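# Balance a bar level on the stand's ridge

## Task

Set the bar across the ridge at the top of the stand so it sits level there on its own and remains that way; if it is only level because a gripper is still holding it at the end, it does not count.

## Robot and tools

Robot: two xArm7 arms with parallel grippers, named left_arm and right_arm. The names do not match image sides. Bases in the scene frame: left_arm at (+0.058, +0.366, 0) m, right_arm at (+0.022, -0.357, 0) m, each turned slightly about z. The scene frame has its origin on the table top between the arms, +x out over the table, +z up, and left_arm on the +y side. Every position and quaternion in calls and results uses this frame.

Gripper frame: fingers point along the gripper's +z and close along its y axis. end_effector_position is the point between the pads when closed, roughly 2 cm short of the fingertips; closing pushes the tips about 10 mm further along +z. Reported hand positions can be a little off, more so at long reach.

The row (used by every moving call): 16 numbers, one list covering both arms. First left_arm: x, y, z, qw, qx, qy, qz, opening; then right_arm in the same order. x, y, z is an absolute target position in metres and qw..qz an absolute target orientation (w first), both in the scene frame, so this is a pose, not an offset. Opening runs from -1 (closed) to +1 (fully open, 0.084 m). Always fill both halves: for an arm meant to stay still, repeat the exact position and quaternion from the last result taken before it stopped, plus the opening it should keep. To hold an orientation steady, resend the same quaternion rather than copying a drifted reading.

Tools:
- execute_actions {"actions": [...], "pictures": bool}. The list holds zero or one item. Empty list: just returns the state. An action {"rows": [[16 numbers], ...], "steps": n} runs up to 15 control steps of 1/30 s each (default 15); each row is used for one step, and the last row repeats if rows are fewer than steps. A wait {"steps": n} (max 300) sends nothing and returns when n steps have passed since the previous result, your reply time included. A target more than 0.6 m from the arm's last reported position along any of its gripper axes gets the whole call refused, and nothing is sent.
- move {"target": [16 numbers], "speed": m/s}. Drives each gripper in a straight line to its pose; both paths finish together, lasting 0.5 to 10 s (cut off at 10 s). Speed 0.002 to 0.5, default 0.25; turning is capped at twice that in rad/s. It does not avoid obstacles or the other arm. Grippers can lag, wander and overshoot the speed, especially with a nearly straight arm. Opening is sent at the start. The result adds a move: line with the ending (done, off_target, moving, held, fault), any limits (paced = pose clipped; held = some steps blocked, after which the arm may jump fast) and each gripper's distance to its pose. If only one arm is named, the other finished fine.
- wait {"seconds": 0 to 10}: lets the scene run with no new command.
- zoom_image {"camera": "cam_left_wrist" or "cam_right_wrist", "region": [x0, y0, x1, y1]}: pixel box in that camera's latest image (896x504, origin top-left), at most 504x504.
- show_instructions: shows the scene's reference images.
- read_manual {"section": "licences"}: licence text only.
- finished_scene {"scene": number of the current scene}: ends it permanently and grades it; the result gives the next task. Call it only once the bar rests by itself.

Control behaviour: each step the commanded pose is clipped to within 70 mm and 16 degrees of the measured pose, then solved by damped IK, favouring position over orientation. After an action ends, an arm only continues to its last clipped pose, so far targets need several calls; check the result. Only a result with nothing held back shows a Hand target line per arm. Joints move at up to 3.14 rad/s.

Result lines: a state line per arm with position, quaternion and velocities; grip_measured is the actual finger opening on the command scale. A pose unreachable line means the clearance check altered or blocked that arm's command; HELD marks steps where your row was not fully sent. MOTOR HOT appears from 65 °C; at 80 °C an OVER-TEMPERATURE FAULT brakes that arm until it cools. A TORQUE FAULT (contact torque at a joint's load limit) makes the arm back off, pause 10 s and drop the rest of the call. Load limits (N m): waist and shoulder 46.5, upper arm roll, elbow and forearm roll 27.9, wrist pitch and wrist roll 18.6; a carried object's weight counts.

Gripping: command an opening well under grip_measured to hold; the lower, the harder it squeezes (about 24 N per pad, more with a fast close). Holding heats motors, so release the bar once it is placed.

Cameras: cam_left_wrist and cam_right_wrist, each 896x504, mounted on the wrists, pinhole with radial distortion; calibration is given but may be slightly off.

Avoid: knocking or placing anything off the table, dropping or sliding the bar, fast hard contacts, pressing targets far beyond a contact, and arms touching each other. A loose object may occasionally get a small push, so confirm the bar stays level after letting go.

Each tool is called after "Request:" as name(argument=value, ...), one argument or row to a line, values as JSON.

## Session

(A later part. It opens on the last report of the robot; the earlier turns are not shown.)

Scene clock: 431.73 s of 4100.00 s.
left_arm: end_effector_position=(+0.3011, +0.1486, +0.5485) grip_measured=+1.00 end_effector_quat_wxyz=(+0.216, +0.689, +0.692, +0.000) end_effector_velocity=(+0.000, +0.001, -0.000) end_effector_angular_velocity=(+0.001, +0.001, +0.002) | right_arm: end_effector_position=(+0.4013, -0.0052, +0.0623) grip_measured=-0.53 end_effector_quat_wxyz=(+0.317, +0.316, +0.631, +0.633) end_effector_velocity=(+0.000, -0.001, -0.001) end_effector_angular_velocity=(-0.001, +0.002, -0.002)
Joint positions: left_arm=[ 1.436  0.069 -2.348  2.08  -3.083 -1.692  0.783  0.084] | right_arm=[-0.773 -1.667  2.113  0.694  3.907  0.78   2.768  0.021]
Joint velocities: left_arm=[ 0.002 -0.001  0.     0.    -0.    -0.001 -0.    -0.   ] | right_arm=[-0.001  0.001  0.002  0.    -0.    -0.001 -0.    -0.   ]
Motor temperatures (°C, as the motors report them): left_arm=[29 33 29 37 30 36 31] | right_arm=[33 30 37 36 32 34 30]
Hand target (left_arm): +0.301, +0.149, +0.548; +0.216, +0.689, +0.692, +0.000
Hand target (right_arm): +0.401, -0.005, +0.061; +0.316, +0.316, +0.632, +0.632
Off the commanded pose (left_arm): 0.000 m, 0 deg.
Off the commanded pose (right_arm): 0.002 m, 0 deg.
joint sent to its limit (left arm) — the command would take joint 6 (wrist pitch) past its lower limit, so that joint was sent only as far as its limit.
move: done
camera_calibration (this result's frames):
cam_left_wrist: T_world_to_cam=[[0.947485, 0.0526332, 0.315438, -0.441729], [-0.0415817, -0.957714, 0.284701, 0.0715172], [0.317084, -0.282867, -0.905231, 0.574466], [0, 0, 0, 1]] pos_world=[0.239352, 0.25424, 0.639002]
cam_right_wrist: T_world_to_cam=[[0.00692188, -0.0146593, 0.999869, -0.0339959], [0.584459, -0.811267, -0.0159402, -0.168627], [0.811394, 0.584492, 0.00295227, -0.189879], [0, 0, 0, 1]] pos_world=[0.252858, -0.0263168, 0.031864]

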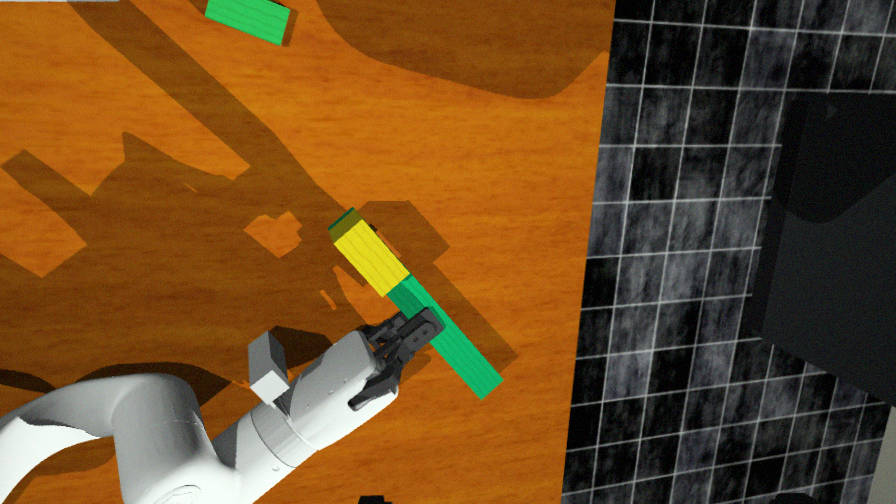

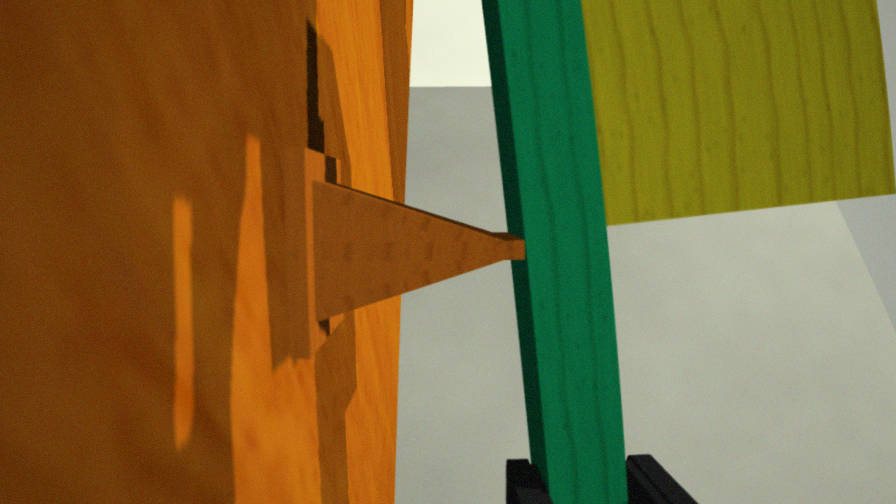

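Request:
move(
  target=[0.3011,0.1486,0.5485,0.216,0.689,0.692,0,1, 0.4009,-0.0054,0.0615,0.3162,0.3162,0.6325,0.6325,-0.9],
  speed=0.008,
)

Request:
move(
  target=[0.3011,0.1486,0.5485,0.216,0.689,0.692,0,1, 0.4045,-0.0102,0.065,0.3162,0.3162,0.6325,0.6325,-0.9],
  speed=0.01,
)

Request:
move(
  target=[0.3011,0.1486,0.5485,0.216,0.689,0.692,0,1, 0.4045,-0.0102,0.0602,0.3162,0.3162,0.6325,0.6325,-0.9],
  speed=0.006,
)

Request:
move(
  target=[0.3011,0.1486,0.5485,0.216,0.689,0.692,0,1, 0.4045,-0.0102,0.0608,0.3162,0.3162,0.6325,0.6325,-0.5],
  speed=0.006,
)

Scene clock: 445.87 s of 4100.00 s.
left_arm: end_effector_position=(+0.3011, +0.1486, +0.5485) grip_measured=+1.00 end_effector_quat_wxyz=(+0.216, +0.689, +0.692, +0.000) end_effector_velocity=(-0.000, -0.000, -0.000) end_effector_angular_velocity=(-0.000, +0.000, +0.000) | right_arm: end_effector_position=(+0.4007, -0.0055, +0.0605) grip_measured=-0.63 end_effector_quat_wxyz=(+0.316, +0.316, +0.633, +0.632) end_effector_velocity=(+0.000, -0.000, +0.001) end_effector_angular_velocity=(-0.001, -0.002, +0.000)
Joint positions: left_arm=[ 1.437  0.069 -2.348  2.08  -3.083 -1.692  0.783  0.084] | right_arm=[-0.772 -1.666  2.115  0.695  3.904  0.779  2.769  0.016]
Joint velocities: left_arm=[ 0. -0. -0. -0. -0. -0. -0.  0.] | right_arm=[ 0.001 -0.002 -0.001 -0.001 -0.    -0.     0.     0.   ]
Motor temperatures (°C, as the motors report them): left_arm=[29 33 29 37 30 36 31] | right_arm=[33 30 35 36 32 34 30]
Hand target (left_arm): +0.301, +0.149, +0.548; +0.216, +0.689, +0.692, +0.000
Hand target (right_arm): +0.401, -0.005, +0.061; +0.316, +0.316, +0.632, +0.632
Off the commanded pose (left_arm): 0.000 m, 0 deg.
Off the commanded pose (right_arm): 0.001 m, 0 deg.
joint sent to its limit (left arm) — the command would take joint 6 (wrist pitch) past its lower limit, so that joint was sent only as far as its limit.
After step 90, 10.43 s passed at rest.
move: done
camera_calibration (this result's frames):
cam_left_wrist: T_world_to_cam=[[0.947486, 0.0526334, 0.315438, -0.441729], [-0.0415812, -0.957714, 0.284701, 0.0715173], [0.317084, -0.282866, -0.905232, 0.574467], [0, 0, 0, 1]] pos_world=[0.239352, 0.25424, 0.639002]
cam_right_wrist: T_world_to_cam=[[0.0105853, -0.0112567, 0.999881, -0.0336487], [0.584342, -0.811363, -0.0153205, -0.1685], [0.811439, 0.584434, -0.00201079, -0.188964], [0, 0, 0, 1]] pos_world=[0.25215, -0.0266561, 0.0306832]

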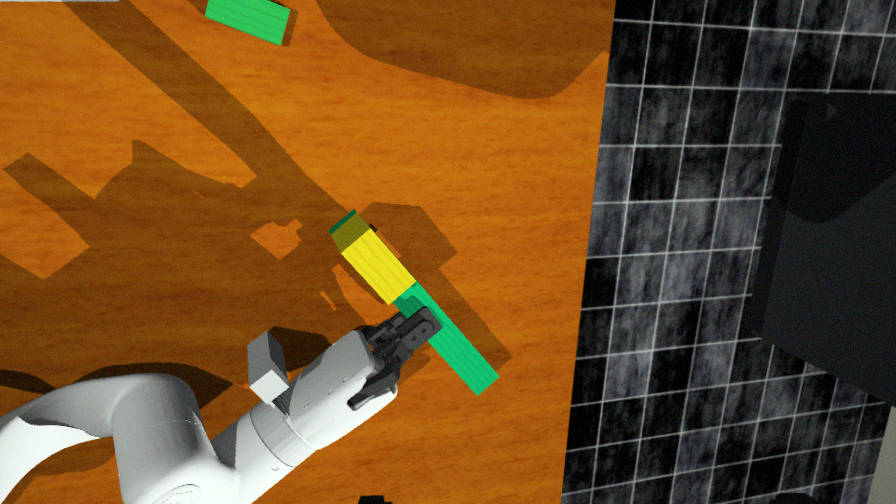

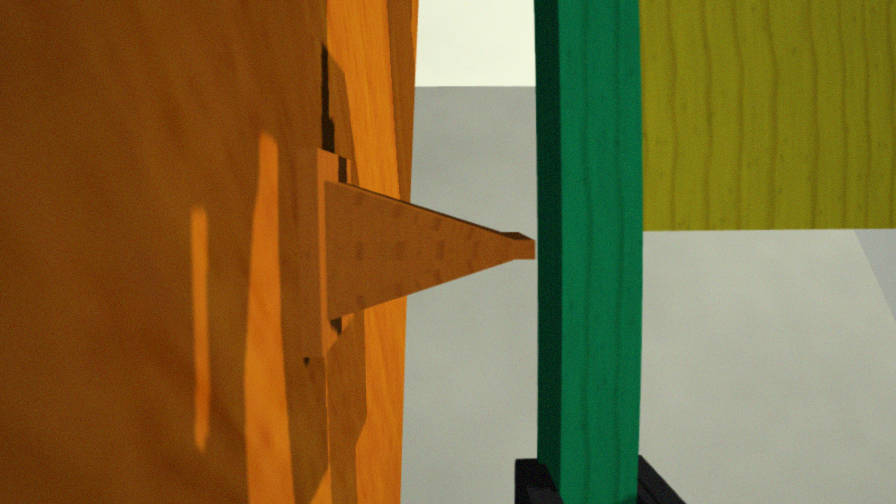

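Scene clock: 446.87 s of 4100.00 s.
left_arm: end_effector_position=(+0.3011, +0.1486, +0.5485) grip_measured=+1.00 end_effector_quat_wxyz=(+0.216, +0.689, +0.692, +0.000) end_effector_velocity=(+0.000, +0.001, -0.000) end_effector_angular_velocity=(+0.001, +0.001, +0.003) | right_arm: end_effector_position=(+0.4044, -0.0102, +0.0647) grip_measured=-0.63 end_effector_quat_wxyz=(+0.316, +0.316, +0.633, +0.632) end_effector_velocity=(-0.000, +0.001, +0.002) end_effector_angular_velocity=(+0.003, -0.002, +0.003)
Joint positions: left_arm=[ 1.437  0.069 -2.348  2.08  -3.083 -1.692  0.783  0.084] | right_arm=[-0.779 -1.668  2.111  0.683  3.889  0.793  2.787  0.016]
Joint velocities: left_arm=[ 0.001  0.     0.002  0.     0.    -0.001 -0.     0.   ] | right_arm=[ 0.001 -0.001 -0.003 -0.001 -0.001  0.002  0.002 -0.   ]
Motor temperatures (°C, as the motors report them): left_arm=[29 33 29 37 30 36 31] | right_arm=[33 30 36 36 32 34 30]
Hand target (left_arm): +0.301, +0.149, +0.548; +0.216, +0.689, +0.692, +0.000
Hand target (right_arm): +0.405, -0.010, +0.065; +0.316, +0.316, +0.632, +0.632
Off the commanded pose (left_arm): 0.000 m, 0 deg.
Off the commanded pose (right_arm): 0.000 m, 0 deg.
joint sent to its limit (left arm) — the command would take joint 6 (wrist pitch) past its lower limit, so that joint was sent only as far as its limit.
move: done
camera_calibration (this result's frames):
cam_left_wrist: T_world_to_cam=[[0.947486, 0.0526331, 0.315437, -0.441729], [-0.0415812, -0.957714, 0.2847, 0.0715177], [0.317083, -0.282866, -0.905232, 0.574467], [0, 0, 0, 1]] pos_world=[0.239352, 0.25424, 0.639003]
cam_right_wrist: T_world_to_cam=[[0.00940315, -0.0122586, 0.999881, -0.037541], [0.58427, -0.811412, -0.0154426, -0.174475], [0.811505, 0.584345, -0.000467472, -0.189364], [0, 0, 0, 1]] pos_world=[0.255963, -0.0313778, 0.0347536]

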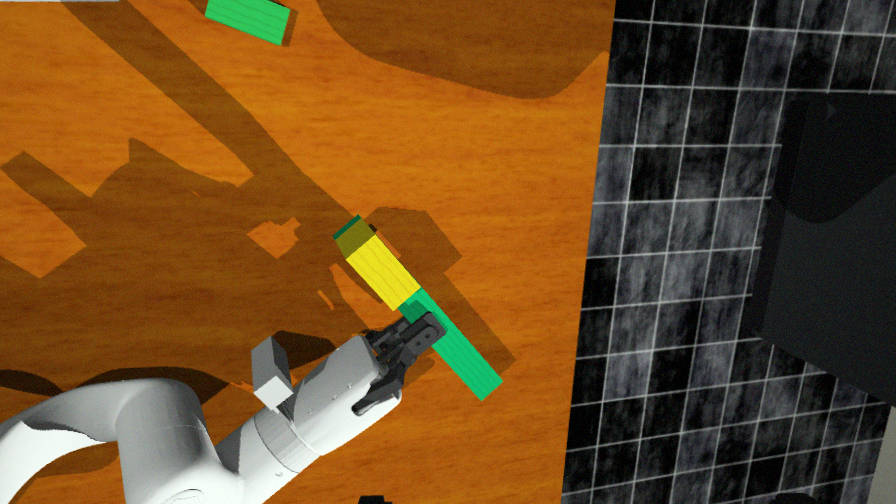

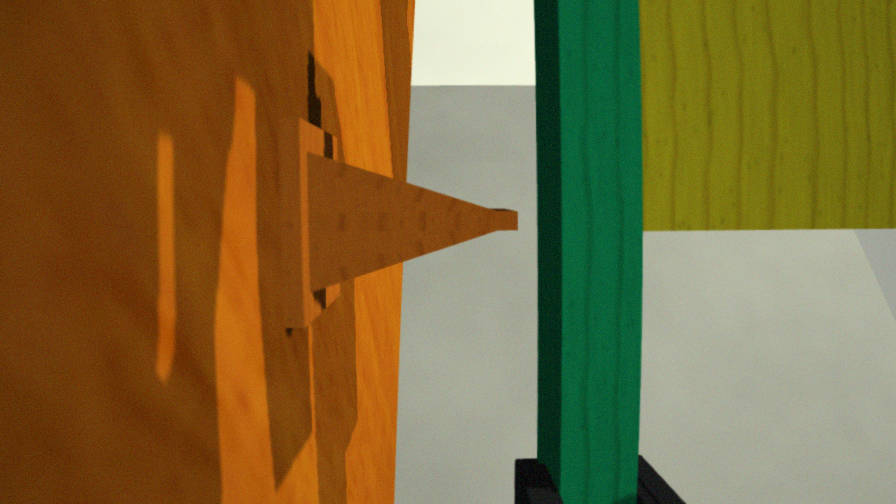

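Scene clock: 447.83 s of 4100.00 s.
left_arm: end_effector_position=(+0.3011, +0.1486, +0.5485) grip_measured=+1.00 end_effector_quat_wxyz=(+0.216, +0.689, +0.692, +0.000) end_effector_velocity=(-0.000, -0.000, +0.000) end_effector_angular_velocity=(-0.000, -0.000, -0.002) | right_arm: end_effector_position=(+0.4047, -0.0102, +0.0612) grip_measured=-0.63 end_effector_quat_wxyz=(+0.316, +0.316, +0.632, +0.633) end_effector_velocity=(-0.001, +0.000, -0.002) end_effector_angular_velocity=(+0.000, +0.002, +0.001)
Joint positions: left_arm=[ 1.437  0.069 -2.348  2.08  -3.083 -1.692  0.783  0.084] | right_arm=[-0.782 -1.675  2.12   0.69   3.903  0.794  2.781  0.016]
Joint velocities: left_arm=[ 0.     0.    -0.002  0.    -0.     0.     0.001  0.   ] | right_arm=[ 0.001  0.     0.003  0.001  0.002  0.001 -0.    -0.   ]
Motor temperatures (°C, as the motors report them): left_arm=[29 33 29 37 30 36 31] | right_arm=[33 30 36 36 32 34 30]
Hand target (left_arm): +0.301, +0.149, +0.548; +0.216, +0.689, +0.692, +0.000
Hand target (right_arm): +0.404, -0.010, +0.060; +0.316, +0.316, +0.632, +0.632
Off the commanded pose (left_arm): 0.000 m, 0 deg.
Off the commanded pose (right_arm): 0.001 m, 0 deg.
joint sent to its limit (left arm) — the command would take joint 6 (wrist pitch) past its lower limit, so that joint was sent only as far as its limit.
move: done
camera_calibration (this result's frames):
cam_left_wrist: T_world_to_cam=[[0.947486, 0.052633, 0.315436, -0.441729], [-0.041581, -0.957714, 0.2847, 0.0715177], [0.317083, -0.282865, -0.905232, 0.574467], [0, 0, 0, 1]] pos_world=[0.239352, 0.25424, 0.639003]
cam_right_wrist: T_world_to_cam=[[0.00780185, -0.0137823, 0.999875, -0.0333399], [0.584258, -0.811415, -0.0157434, -0.174647], [0.81153, 0.584308, 0.00172187, -0.189743], [0, 0, 0, 1]] pos_world=[0.256281, -0.0313021, 0.0309129]

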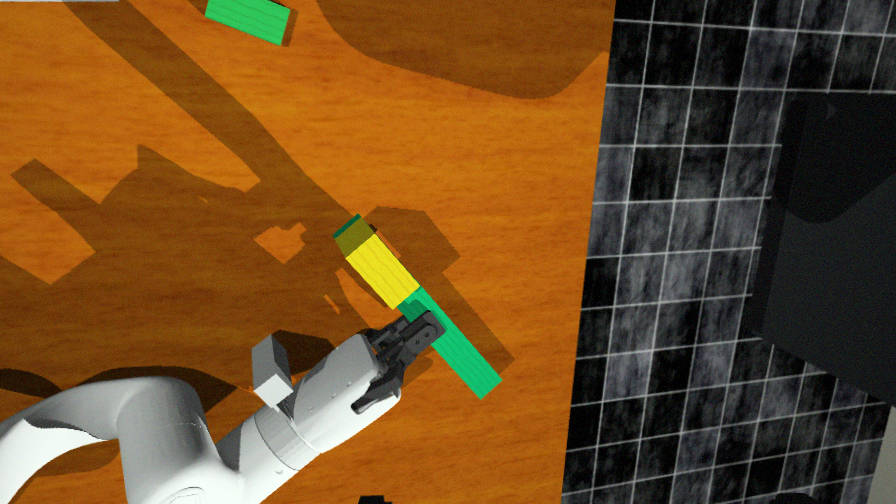

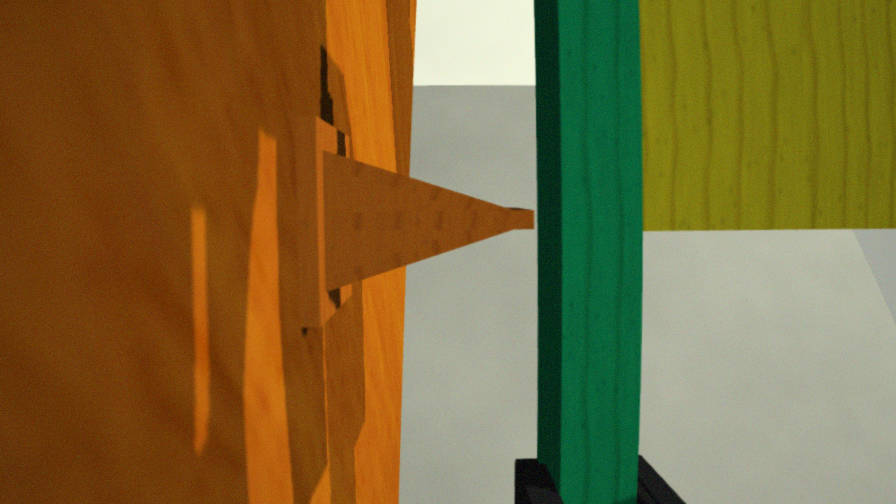

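Scene clock: 448.53 s of 4100.00 s.
left_arm: end_effector_position=(+0.3011, +0.1486, +0.5485) grip_measured=+1.00 end_effector_quat_wxyz=(+0.216, +0.689, +0.692, +0.000) end_effector_velocity=(+0.000, +0.001, +0.000) end_effector_angular_velocity=(-0.000, +0.000, +0.002) | right_arm: end_effector_position=(+0.4048, -0.0100, +0.0623) grip_measured=-0.53 end_effector_quat_wxyz=(+0.317, +0.316, +0.631, +0.633) end_effector_velocity=(+0.000, -0.001, -0.001) end_effector_angular_velocity=(-0.003, +0.001, -0.002)
Joint positions: left_arm=[ 1.437  0.069 -2.348  2.08  -3.083 -1.692  0.783  0.084] | right_arm=[-0.782 -1.674  2.118  0.689  3.902  0.795  2.782  0.021]
Joint velocities: left_arm=[ 0.001  0.     0.001  0.    -0.    -0.     0.    -0.   ] | right_arm=[-0.002  0.001  0.     0.    -0.002 -0.001 -0.001 -0.   ]
Motor temperatures (°C, as the motors report them): left_arm=[29 33 29 37 30 36 31] | right_arm=[33 30 36 36 32 34 30]
Hand target (left_arm): +0.301, +0.149, +0.548; +0.216, +0.689, +0.692, +0.000
Hand target (right_arm): +0.404, -0.010, +0.061; +0.316, +0.316, +0.632, +0.632
Off the commanded pose (left_arm): 0.000 m, 0 deg.
Off the commanded pose (right_arm): 0.002 m, 0 deg.
joint sent to its limit (left arm) — the command would take joint 6 (wrist pitch) past its lower limit, so that joint was sent only as far as its limit.
move: done
camera_calibration (this result's frames):
cam_left_wrist: T_world_to_cam=[[0.947486, 0.0526327, 0.315436, -0.441728], [-0.0415809, -0.957715, 0.284699, 0.0715179], [0.317082, -0.282865, -0.905233, 0.574468], [0, 0, 0, 1]] pos_world=[0.239352, 0.25424, 0.639003]
cam_right_wrist: T_world_to_cam=[[0.00691163, -0.0146459, 0.999869, -0.0340833], [0.584488, -0.811246, -0.0159233, -0.17462], [0.811373, 0.584521, 0.00295332, -0.189985], [0, 0, 0, 1]] pos_world=[0.256447, -0.031109, 0.0318594]

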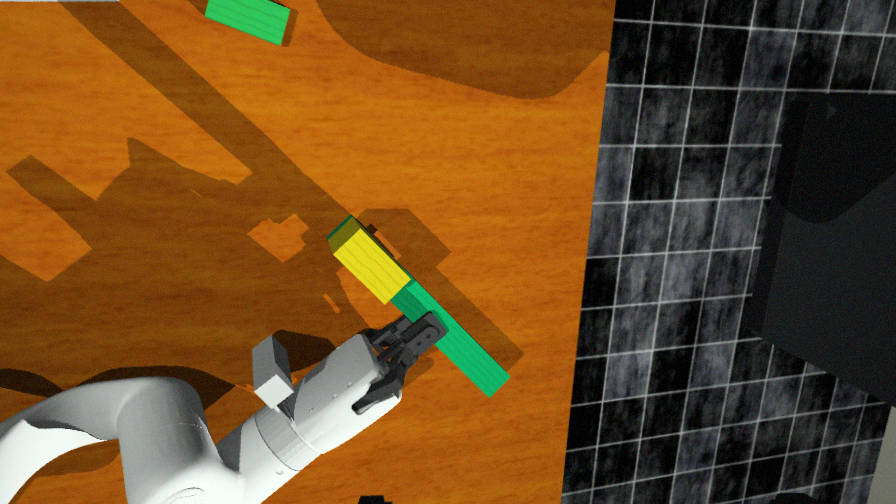

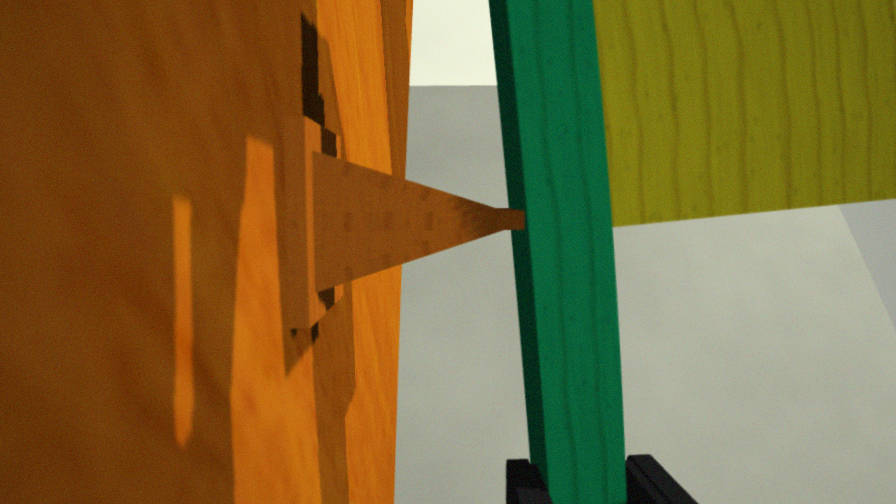

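Request:
move(
  target=[0.3011,0.1486,0.5485,0.216,0.689,0.692,0,1, 0.4045,-0.0102,0.0615,0.3162,0.3162,0.6325,0.6325,-0.9],
  speed=0.008,
)

Request:
move(
  target=[0.3011,0.1486,0.5485,0.216,0.689,0.692,0,1, 0.4117,-0.0198,0.065,0.3162,0.3162,0.6325,0.6325,-0.9],
  speed=0.01,
)

Request:
move(
  target=[0.3011,0.1486,0.5485,0.216,0.689,0.692,0,1, 0.4117,-0.0198,0.0602,0.3162,0.3162,0.6325,0.6325,-0.9],
  speed=0.006,
)

Request:
move(
  target=[0.3011,0.1486,0.5485,0.216,0.689,0.692,0,1, 0.4117,-0.0198,0.0608,0.3162,0.3162,0.6325,0.6325,-0.5],
  speed=0.006,
)

Scene clock: 467.07 s of 4100.00 s.
left_arm: end_effector_position=(+0.3011, +0.1486, +0.5485) grip_measured=+1.00 end_effector_quat_wxyz=(+0.216, +0.689, +0.692, +0.000) end_effector_velocity=(+0.000, +0.000, -0.000) end_effector_angular_velocity=(+0.001, +0.001, +0.001) | right_arm: end_effector_position=(+0.4043, -0.0103, +0.0605) grip_measured=-0.63 end_effector_quat_wxyz=(+0.316, +0.316, +0.633, +0.632) end_effector_velocity=(+0.000, -0.000, +0.001) end_effector_angular_velocity=(-0.001, -0.001, +0.000)
Joint positions: left_arm=[ 1.438  0.069 -2.349  2.08  -3.083 -1.692  0.783  0.084] | right_arm=[-0.782 -1.673  2.12   0.689  3.899  0.793  2.783  0.016]
Joint velocities: left_arm=[ 0.    -0.001  0.001  0.     0.    -0.001 -0.    -0.   ] | right_arm=[ 0.    -0.001 -0.001 -0.    -0.002 -0.     0.001  0.   ]
Motor temperatures (°C, as the motors report them): left_arm=[29 33 29 37 30 36 31] | right_arm=[33 30 35 36 32 34 30]
Hand target (left_arm): +0.301, +0.149, +0.548; +0.216, +0.689, +0.692, +0.000
Hand target (right_arm): +0.404, -0.010, +0.061; +0.316, +0.316, +0.632, +0.632
Off the commanded pose (left_arm): 0.000 m, 0 deg.
Off the commanded pose (right_arm): 0.001 m, 0 deg.
joint sent to its limit (left arm) — the command would take joint 6 (wrist pitch) past its lower limit, so that joint was sent only as far as its limit.
After step 90, 14.83 s passed at rest.
move: done
camera_calibration (this result's frames):
cam_left_wrist: T_world_to_cam=[[0.947486, 0.0526326, 0.315436, -0.441728], [-0.0415808, -0.957715, 0.284699, 0.0715182], [0.317082, -0.282864, -0.905233, 0.574468], [0, 0, 0, 1]] pos_world=[0.239352, 0.25424, 0.639003]
cam_right_wrist: T_world_to_cam=[[0.0106034, -0.0112525, 0.99988, -0.0337409], [0.584329, -0.811372, -0.0153277, -0.1745], [0.811448, 0.584422, -0.00202813, -0.189084], [0, 0, 0, 1]] pos_world=[0.255755, -0.031459, 0.0306787]

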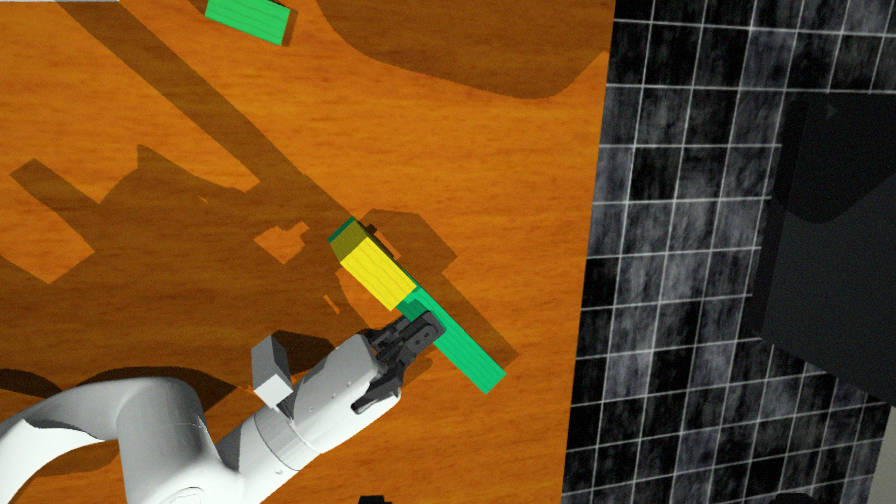

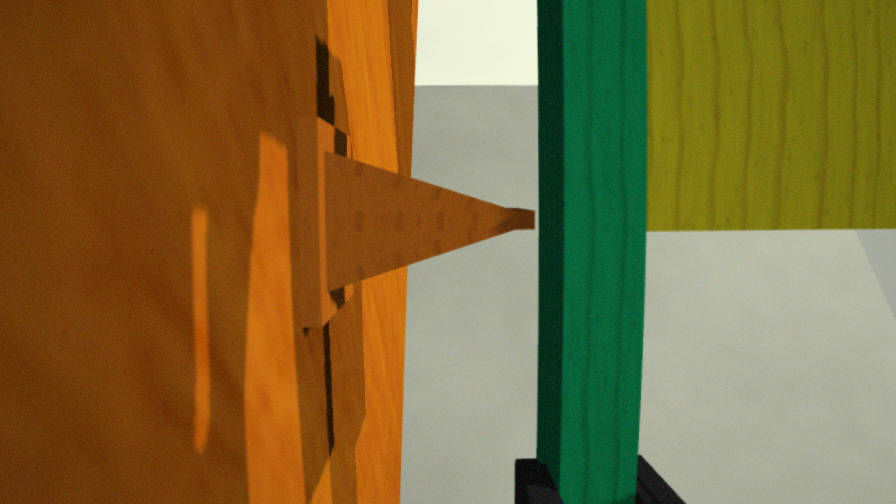

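Scene clock: 468.57 s of 4100.00 s.
left_arm: end_effector_position=(+0.3011, +0.1486, +0.5485) grip_measured=+1.00 end_effector_quat_wxyz=(+0.216, +0.689, +0.692, +0.000) end_effector_velocity=(+0.000, -0.000, -0.000) end_effector_angular_velocity=(+0.001, -0.000, -0.000) | right_arm: end_effector_position=(+0.4117, -0.0198, +0.0649) grip_measured=-0.63 end_effector_quat_wxyz=(+0.316, +0.316, +0.632, +0.632) end_effector_velocity=(+0.000, +0.001, +0.001) end_effector_angular_velocity=(+0.002, +0.000, +0.003)
Joint positions: left_arm=[ 1.438  0.069 -2.349  2.08  -3.084 -1.692  0.783  0.084] | right_arm=[-0.799 -1.682  2.12   0.672  3.88   0.823  2.813  0.016]
Joint velocities: left_arm=[ 0.    -0.001  0.    -0.    -0.     0.     0.001  0.   ] | right_arm=[-0.    -0.001 -0.001 -0.    -0.001  0.003  0.003 -0.   ]
Motor temperatures (°C, as the motors report them): left_arm=[29 33 29 37 30 36 31] | right_arm=[33 30 35 36 32 34 30]
Hand target (left_arm): +0.301, +0.149, +0.548; +0.216, +0.689, +0.692, +0.000
Hand target (right_arm): +0.412, -0.020, +0.065; +0.316, +0.316, +0.632, +0.632
Off the commanded pose (left_arm): 0.000 m, 0 deg.
Off the commanded pose (right_arm): 0.000 m, 0 deg.
joint sent to its limit (left arm) — the command would take joint 6 (wrist pitch) past its lower limit, so that joint was sent only as far as its limit.
move: done
camera_calibration (this result's frames):
cam_left_wrist: T_world_to_cam=[[0.947487, 0.052632, 0.315435, -0.441728], [-0.0415809, -0.957715, 0.284699, 0.0715184], [0.317081, -0.282864, -0.905233, 0.574468], [0, 0, 0, 1]] pos_world=[0.239352, 0.25424, 0.639003]
cam_right_wrist: T_world_to_cam=[[0.00910442, -0.012536, 0.99988, -0.0378058], [0.584272, -0.81141, -0.0154932, -0.186454], [0.811507, 0.584343, -0.0000629587, -0.189663], [0, 0, 0, 1]] pos_world=[0.263196, -0.0409362, 0.0349006]

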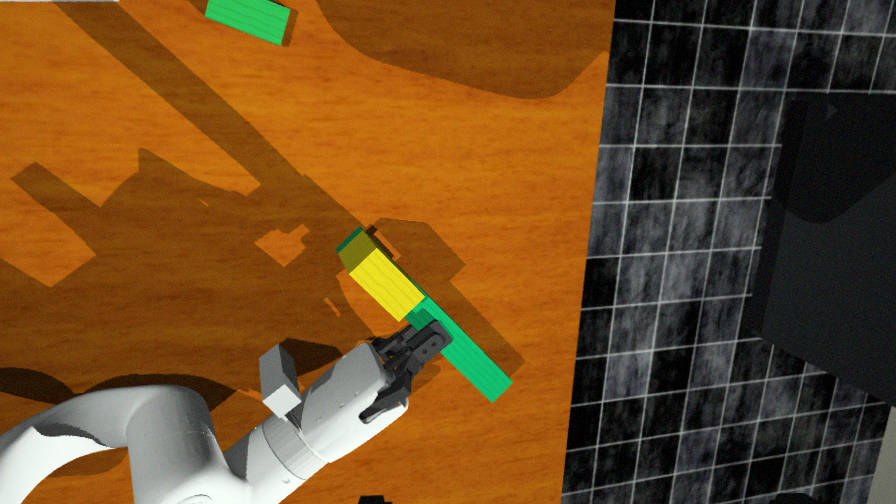

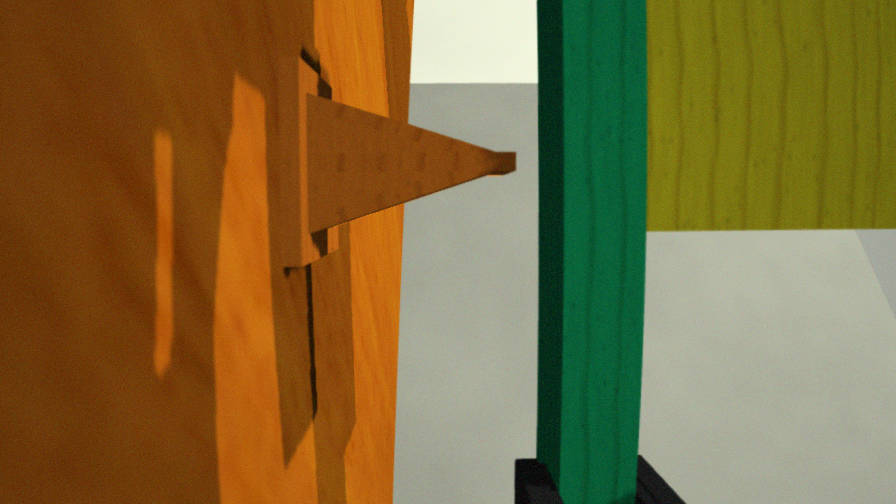

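Scene clock: 469.57 s of 4100.00 s.
left_arm: end_effector_position=(+0.3011, +0.1486, +0.5485) grip_measured=+1.00 end_effector_quat_wxyz=(+0.216, +0.689, +0.692, +0.000) end_effector_velocity=(-0.000, -0.000, +0.000) end_effector_angular_velocity=(-0.000, +0.000, -0.000) | right_arm: end_effector_position=(+0.4119, -0.0199, +0.0613) grip_measured=-0.63 end_effector_quat_wxyz=(+0.317, +0.316, +0.632, +0.633) end_effector_velocity=(-0.000, -0.000, -0.000) end_effector_angular_velocity=(-0.001, -0.001, -0.001)
Joint positions: left_arm=[ 1.438  0.069 -2.349  2.08  -3.084 -1.692  0.783  0.084] | right_arm=[-0.803 -1.688  2.129  0.679  3.894  0.823  2.807  0.016]
Joint velocities: left_arm=[ 0.001  0.    -0.001  0.    -0.    -0.    -0.    -0.   ] | right_arm=[-0.    -0.     0.001  0.     0.003 -0.001 -0.002 -0.   ]
Motor temperatures (°C, as the motors report them): left_arm=[29 33 29 37 30 36 31] | right_arm=[33 30 36 36 32 34 30]
Hand target (left_arm): +0.301, +0.149, +0.548; +0.216, +0.689, +0.692, +0.000
Hand target (right_arm): +0.412, -0.020, +0.060; +0.316, +0.316, +0.632, +0.632
Off the commanded pose (left_arm): 0.000 m, 0 deg.
Off the commanded pose (right_arm): 0.001 m, 0 deg.
joint sent to its limit (left arm) — the command would take joint 6 (wrist pitch) past its lower limit, so that joint was sent only as far as its limit.
move: done
camera_calibration (this result's frames):
cam_left_wrist: T_world_to_cam=[[0.947487, 0.0526319, 0.315435, -0.441728], [-0.0415808, -0.957715, 0.284698, 0.0715186], [0.317081, -0.282864, -0.905234, 0.574469], [0, 0, 0, 1]] pos_world=[0.239352, 0.25424, 0.639003]
cam_right_wrist: T_world_to_cam=[[0.00783646, -0.0136431, 0.999876, -0.0336567], [0.583872, -0.811695, -0.0156515, -0.186622], [0.811808, 0.583922, 0.001605, -0.190021], [0, 0, 0, 1]] pos_world=[0.263487, -0.0409818, 0.0310366]

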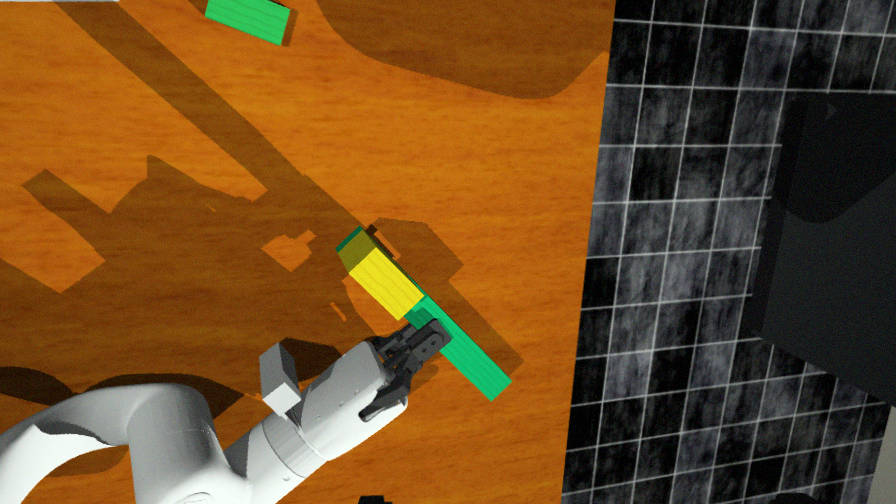

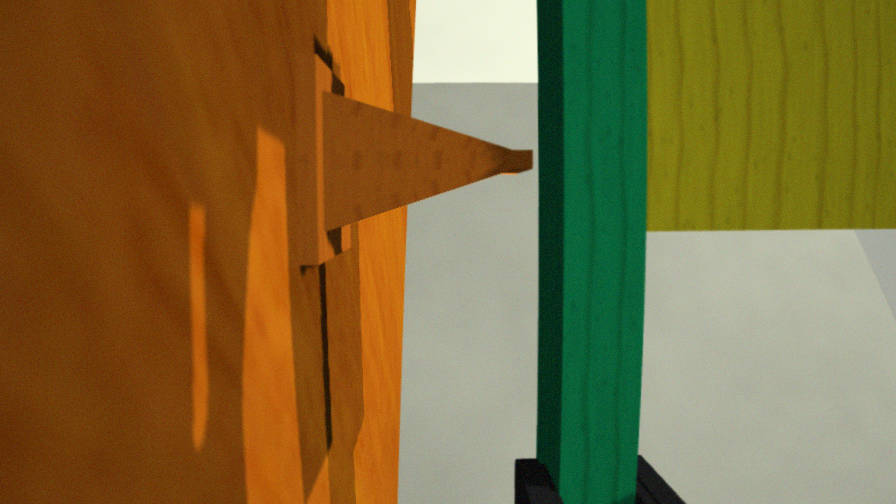

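Scene clock: 470.27 s of 4100.00 s.
left_arm: end_effector_position=(+0.3011, +0.1486, +0.5485) grip_measured=+1.00 end_effector_quat_wxyz=(+0.216, +0.689, +0.692, +0.000) end_effector_velocity=(+0.000, +0.000, -0.000) end_effector_angular_velocity=(+0.000, -0.000, +0.000) | right_arm: end_effector_position=(+0.4121, -0.0197, +0.0623) grip_measured=-0.53 end_effector_quat_wxyz=(+0.317, +0.316, +0.632, +0.633) end_effector_velocity=(-0.001, -0.001, -0.002) end_effector_angular_velocity=(-0.003, +0.005, -0.002)
Joint positions: left_arm=[ 1.438  0.069 -2.349  2.08  -3.084 -1.692  0.783  0.084] | right_arm=[-0.803 -1.687  2.127  0.679  3.893  0.824  2.808  0.021]
Joint velocities: left_arm=[ 0.001 -0.001  0.001  0.    -0.     0.     0.001 -0.   ] | right_arm=[-0.     0.004  0.003 -0.001 -0.002 -0.001 -0.001 -0.   ]
Motor temperatures (°C, as the motors report them): left_arm=[29 33 29 37 30 36 31] | right_arm=[33 30 36 36 32 34 30]
Hand target (left_arm): +0.301, +0.149, +0.548; +0.216, +0.689, +0.692, +0.000
Hand target (right_arm): +0.412, -0.020, +0.061; +0.316, +0.316, +0.632, +0.632
Off the commanded pose (left_arm): 0.000 m, 0 deg.
Off the commanded pose (right_arm): 0.002 m, 0 deg.
joint sent to its limit (left arm) — the command would take joint 6 (wrist pitch) past its lower limit, so that joint was sent only as far as its limit.
move: done
camera_calibration (this result's frames):
cam_left_wrist: T_world_to_cam=[[0.947487, 0.0526318, 0.315435, -0.441728], [-0.0415808, -0.957715, 0.284698, 0.0715187], [0.317081, -0.282863, -0.905234, 0.574469], [0, 0, 0, 1]] pos_world=[0.239352, 0.25424, 0.639004]
cam_right_wrist: T_world_to_cam=[[0.00686373, -0.0145378, 0.999871, -0.0342475], [0.584385, -0.811322, -0.015808, -0.186652], [0.811447, 0.584418, 0.00292699, -0.190214], [0, 0, 0, 1]] pos_world=[0.26366, -0.0407679, 0.0318493]

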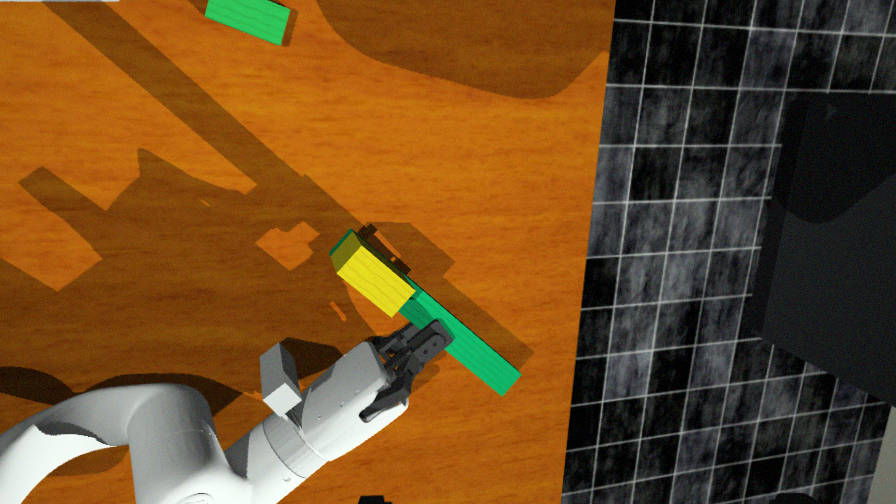

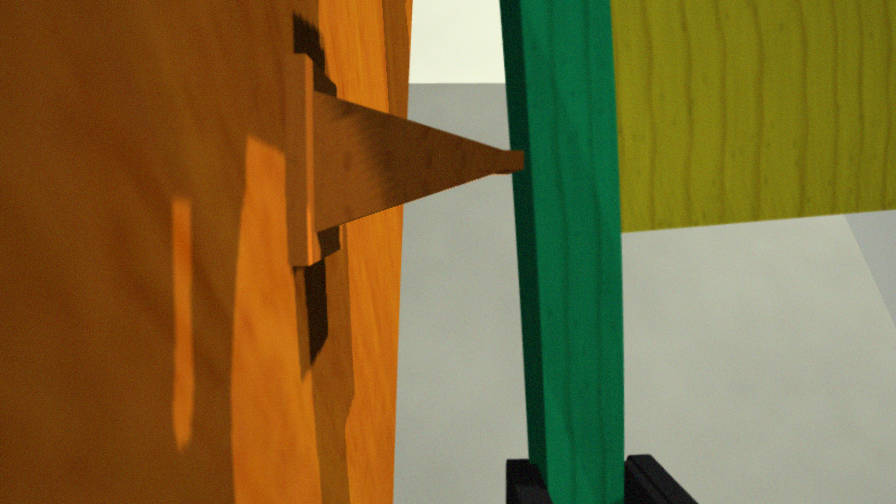

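Request:
move(
  target=[0.3011,0.1486,0.5485,0.216,0.689,0.692,0,1, 0.4117,-0.0198,0.0615,0.3162,0.3162,0.6325,0.6325,-0.9],
  speed=0.008,
)

Request:
move(
  target=[0.3011,0.1486,0.5485,0.216,0.689,0.692,0,1, 0.3925,0.0058,0.066,0.3162,0.3162,0.6325,0.6325,-0.9],
  speed=0.015,
)

Scene clock: 497.43 s of 4100.00 s.
left_arm: end_effector_position=(+0.3011, +0.1486, +0.5485) grip_measured=+1.00 end_effector_quat_wxyz=(+0.216, +0.689, +0.692, +0.000) end_effector_velocity=(-0.000, -0.001, -0.000) end_effector_angular_velocity=(+0.001, +0.000, -0.001) | right_arm: end_effector_position=(+0.4114, -0.0198, +0.0604) grip_measured=-0.63 end_effector_quat_wxyz=(+0.316, +0.316, +0.633, +0.632) end_effector_velocity=(-0.000, +0.001, +0.001) end_effector_angular_velocity=(+0.002, -0.001, +0.002)
Joint positions: left_arm=[ 1.439  0.069 -2.349  2.08  -3.084 -1.692  0.783  0.084] | right_arm=[-0.802 -1.686  2.129  0.679  3.891  0.823  2.809  0.016]
Joint velocities: left_arm=[ 0.001 -0.001 -0.002  0.    -0.    -0.    -0.    -0.   ] | right_arm=[ 0.001  0.001 -0.001 -0.001 -0.     0.002  0.     0.   ]
Motor temperatures (°C, as the motors report them): left_arm=[29 33 29 37 30 36 31] | right_arm=[33 30 35 36 32 34 30]
Hand target (left_arm): +0.301, +0.149, +0.548; +0.216, +0.689, +0.692, +0.000
Hand target (right_arm): +0.412, -0.020, +0.061; +0.316, +0.316, +0.632, +0.632
Off the commanded pose (left_arm): 0.000 m, 0 deg.
Off the commanded pose (right_arm): 0.001 m, 0 deg.
joint sent to its limit (left arm) — the command would take joint 6 (wrist pitch) past its lower limit, so that joint was sent only as far as its limit.
After step 90, 23.47 s passed at rest.
move: done
camera_calibration (this result's frames):
cam_left_wrist: T_world_to_cam=[[0.947487, 0.0526318, 0.315434, -0.441728], [-0.0415804, -0.957715, 0.284697, 0.071519], [0.31708, -0.282863, -0.905234, 0.574469], [0, 0, 0, 1]] pos_world=[0.239352, 0.25424, 0.639004]
cam_right_wrist: T_world_to_cam=[[0.0106924, -0.0112914, 0.999879, -0.033918], [0.584446, -0.811286, -0.0154116, -0.18647], [0.811362, 0.58454, -0.00207538, -0.189301], [0, 0, 0, 1]] pos_world=[0.262936, -0.0410095, 0.0306472]

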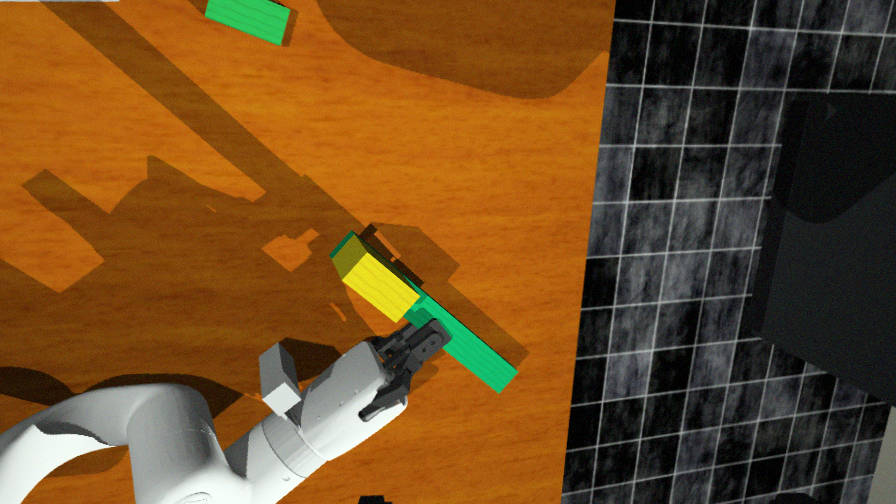

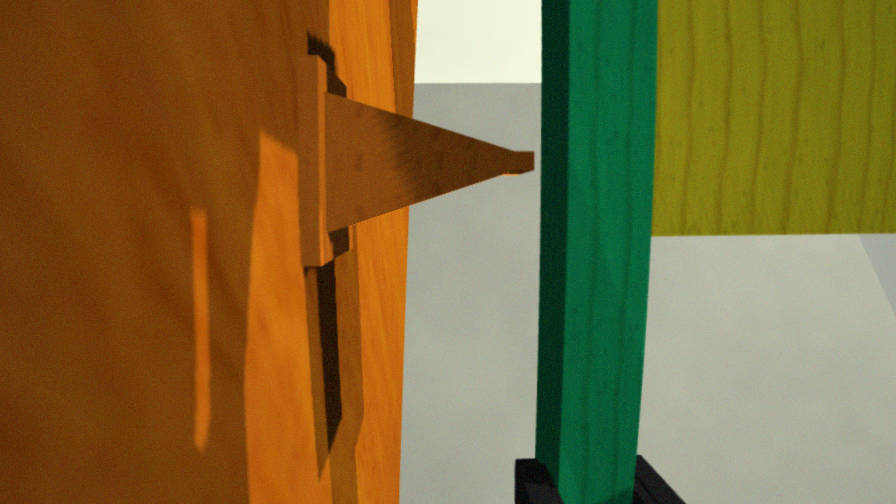

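Scene clock: 499.83 s of 4100.00 s.
left_arm: end_effector_position=(+0.3011, +0.1486, +0.5485) grip_measured=+1.00 end_effector_quat_wxyz=(+0.216, +0.689, +0.692, +0.000) end_effector_velocity=(+0.000, -0.000, -0.000) end_effector_angular_velocity=(+0.002, +0.000, +0.002) | right_arm: end_effector_position=(+0.3926, +0.0058, +0.0660) grip_measured=-0.63 end_effector_quat_wxyz=(+0.316, +0.316, +0.633, +0.632) end_effector_velocity=(-0.000, -0.000, -0.000) end_effector_angular_velocity=(-0.002, +0.000, -0.002)
Joint positions: left_arm=[ 1.439  0.069 -2.35   2.08  -3.084 -1.692  0.783  0.084] | right_arm=[-0.747 -1.648  2.093  0.701  3.902  0.743  2.744  0.016]
Joint velocities: left_arm=[ 0.001 -0.002  0.001 -0.    -0.    -0.    -0.     0.   ] | right_arm=[ 0.001  0.002 -0.    -0.    -0.    -0.004 -0.003 -0.   ]
Motor temperatures (°C, as the motors report them): left_arm=[29 33 29 37 30 36 31] | right_arm=[33 30 35 36 32 34 30]
Hand target (left_arm): +0.301, +0.149, +0.548; +0.216, +0.689, +0.692, +0.000
Hand target (right_arm): +0.392, +0.006, +0.066; +0.316, +0.316, +0.632, +0.632
Off the commanded pose (left_arm): 0.000 m, 0 deg.
Off the commanded pose (right_arm): 0.000 m, 0 deg.
joint sent to its limit (left arm) — the command would take joint 6 (wrist pitch) past its lower limit, so that joint was sent only as far as its limit.
move: done
camera_calibration (this result's frames):
cam_left_wrist: T_world_to_cam=[[0.947487, 0.0526312, 0.315433, -0.441727], [-0.0415801, -0.957716, 0.284696, 0.0715197], [0.317079, -0.282861, -0.905235, 0.57447], [0, 0, 0, 1]] pos_world=[0.239352, 0.25424, 0.639004]
cam_right_wrist: T_world_to_cam=[[0.00910359, -0.0125209, 0.99988, -0.0384032], [0.584405, -0.811315, -0.0154804, -0.154551], [0.811411, 0.584476, -0.0000686005, -0.189073], [0, 0, 0, 1]] pos_world=[0.244086, -0.0153615, 0.0359932]

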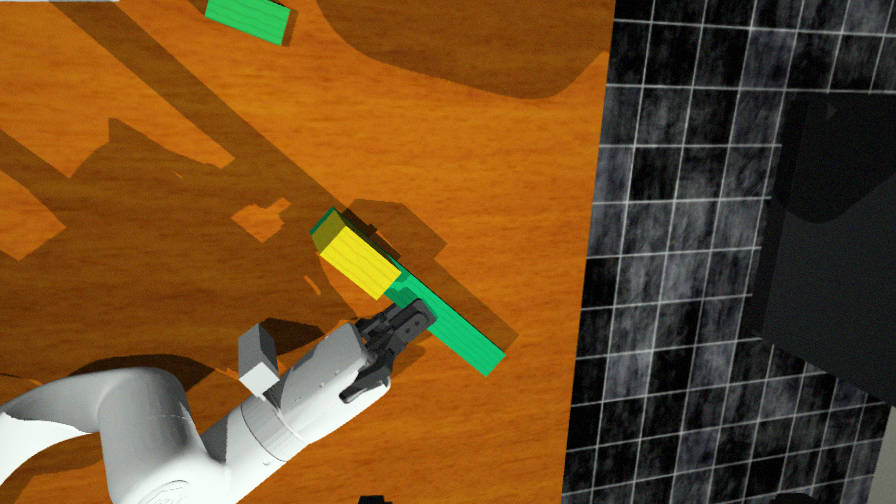

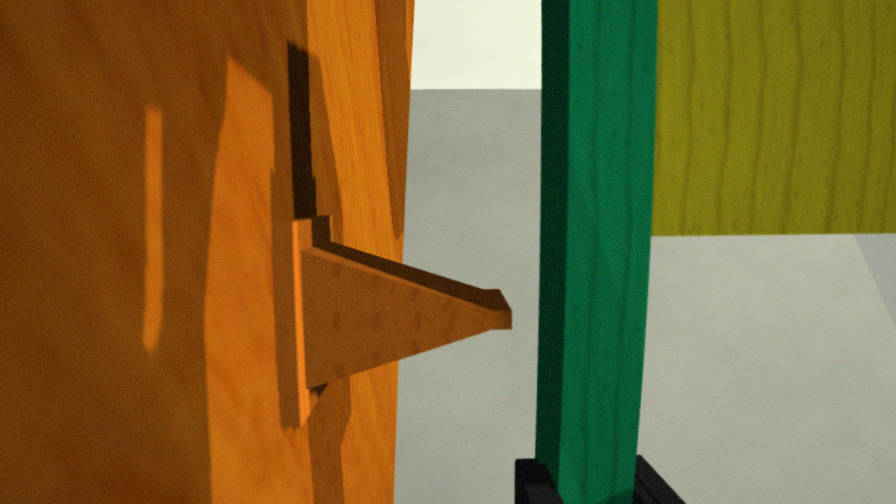

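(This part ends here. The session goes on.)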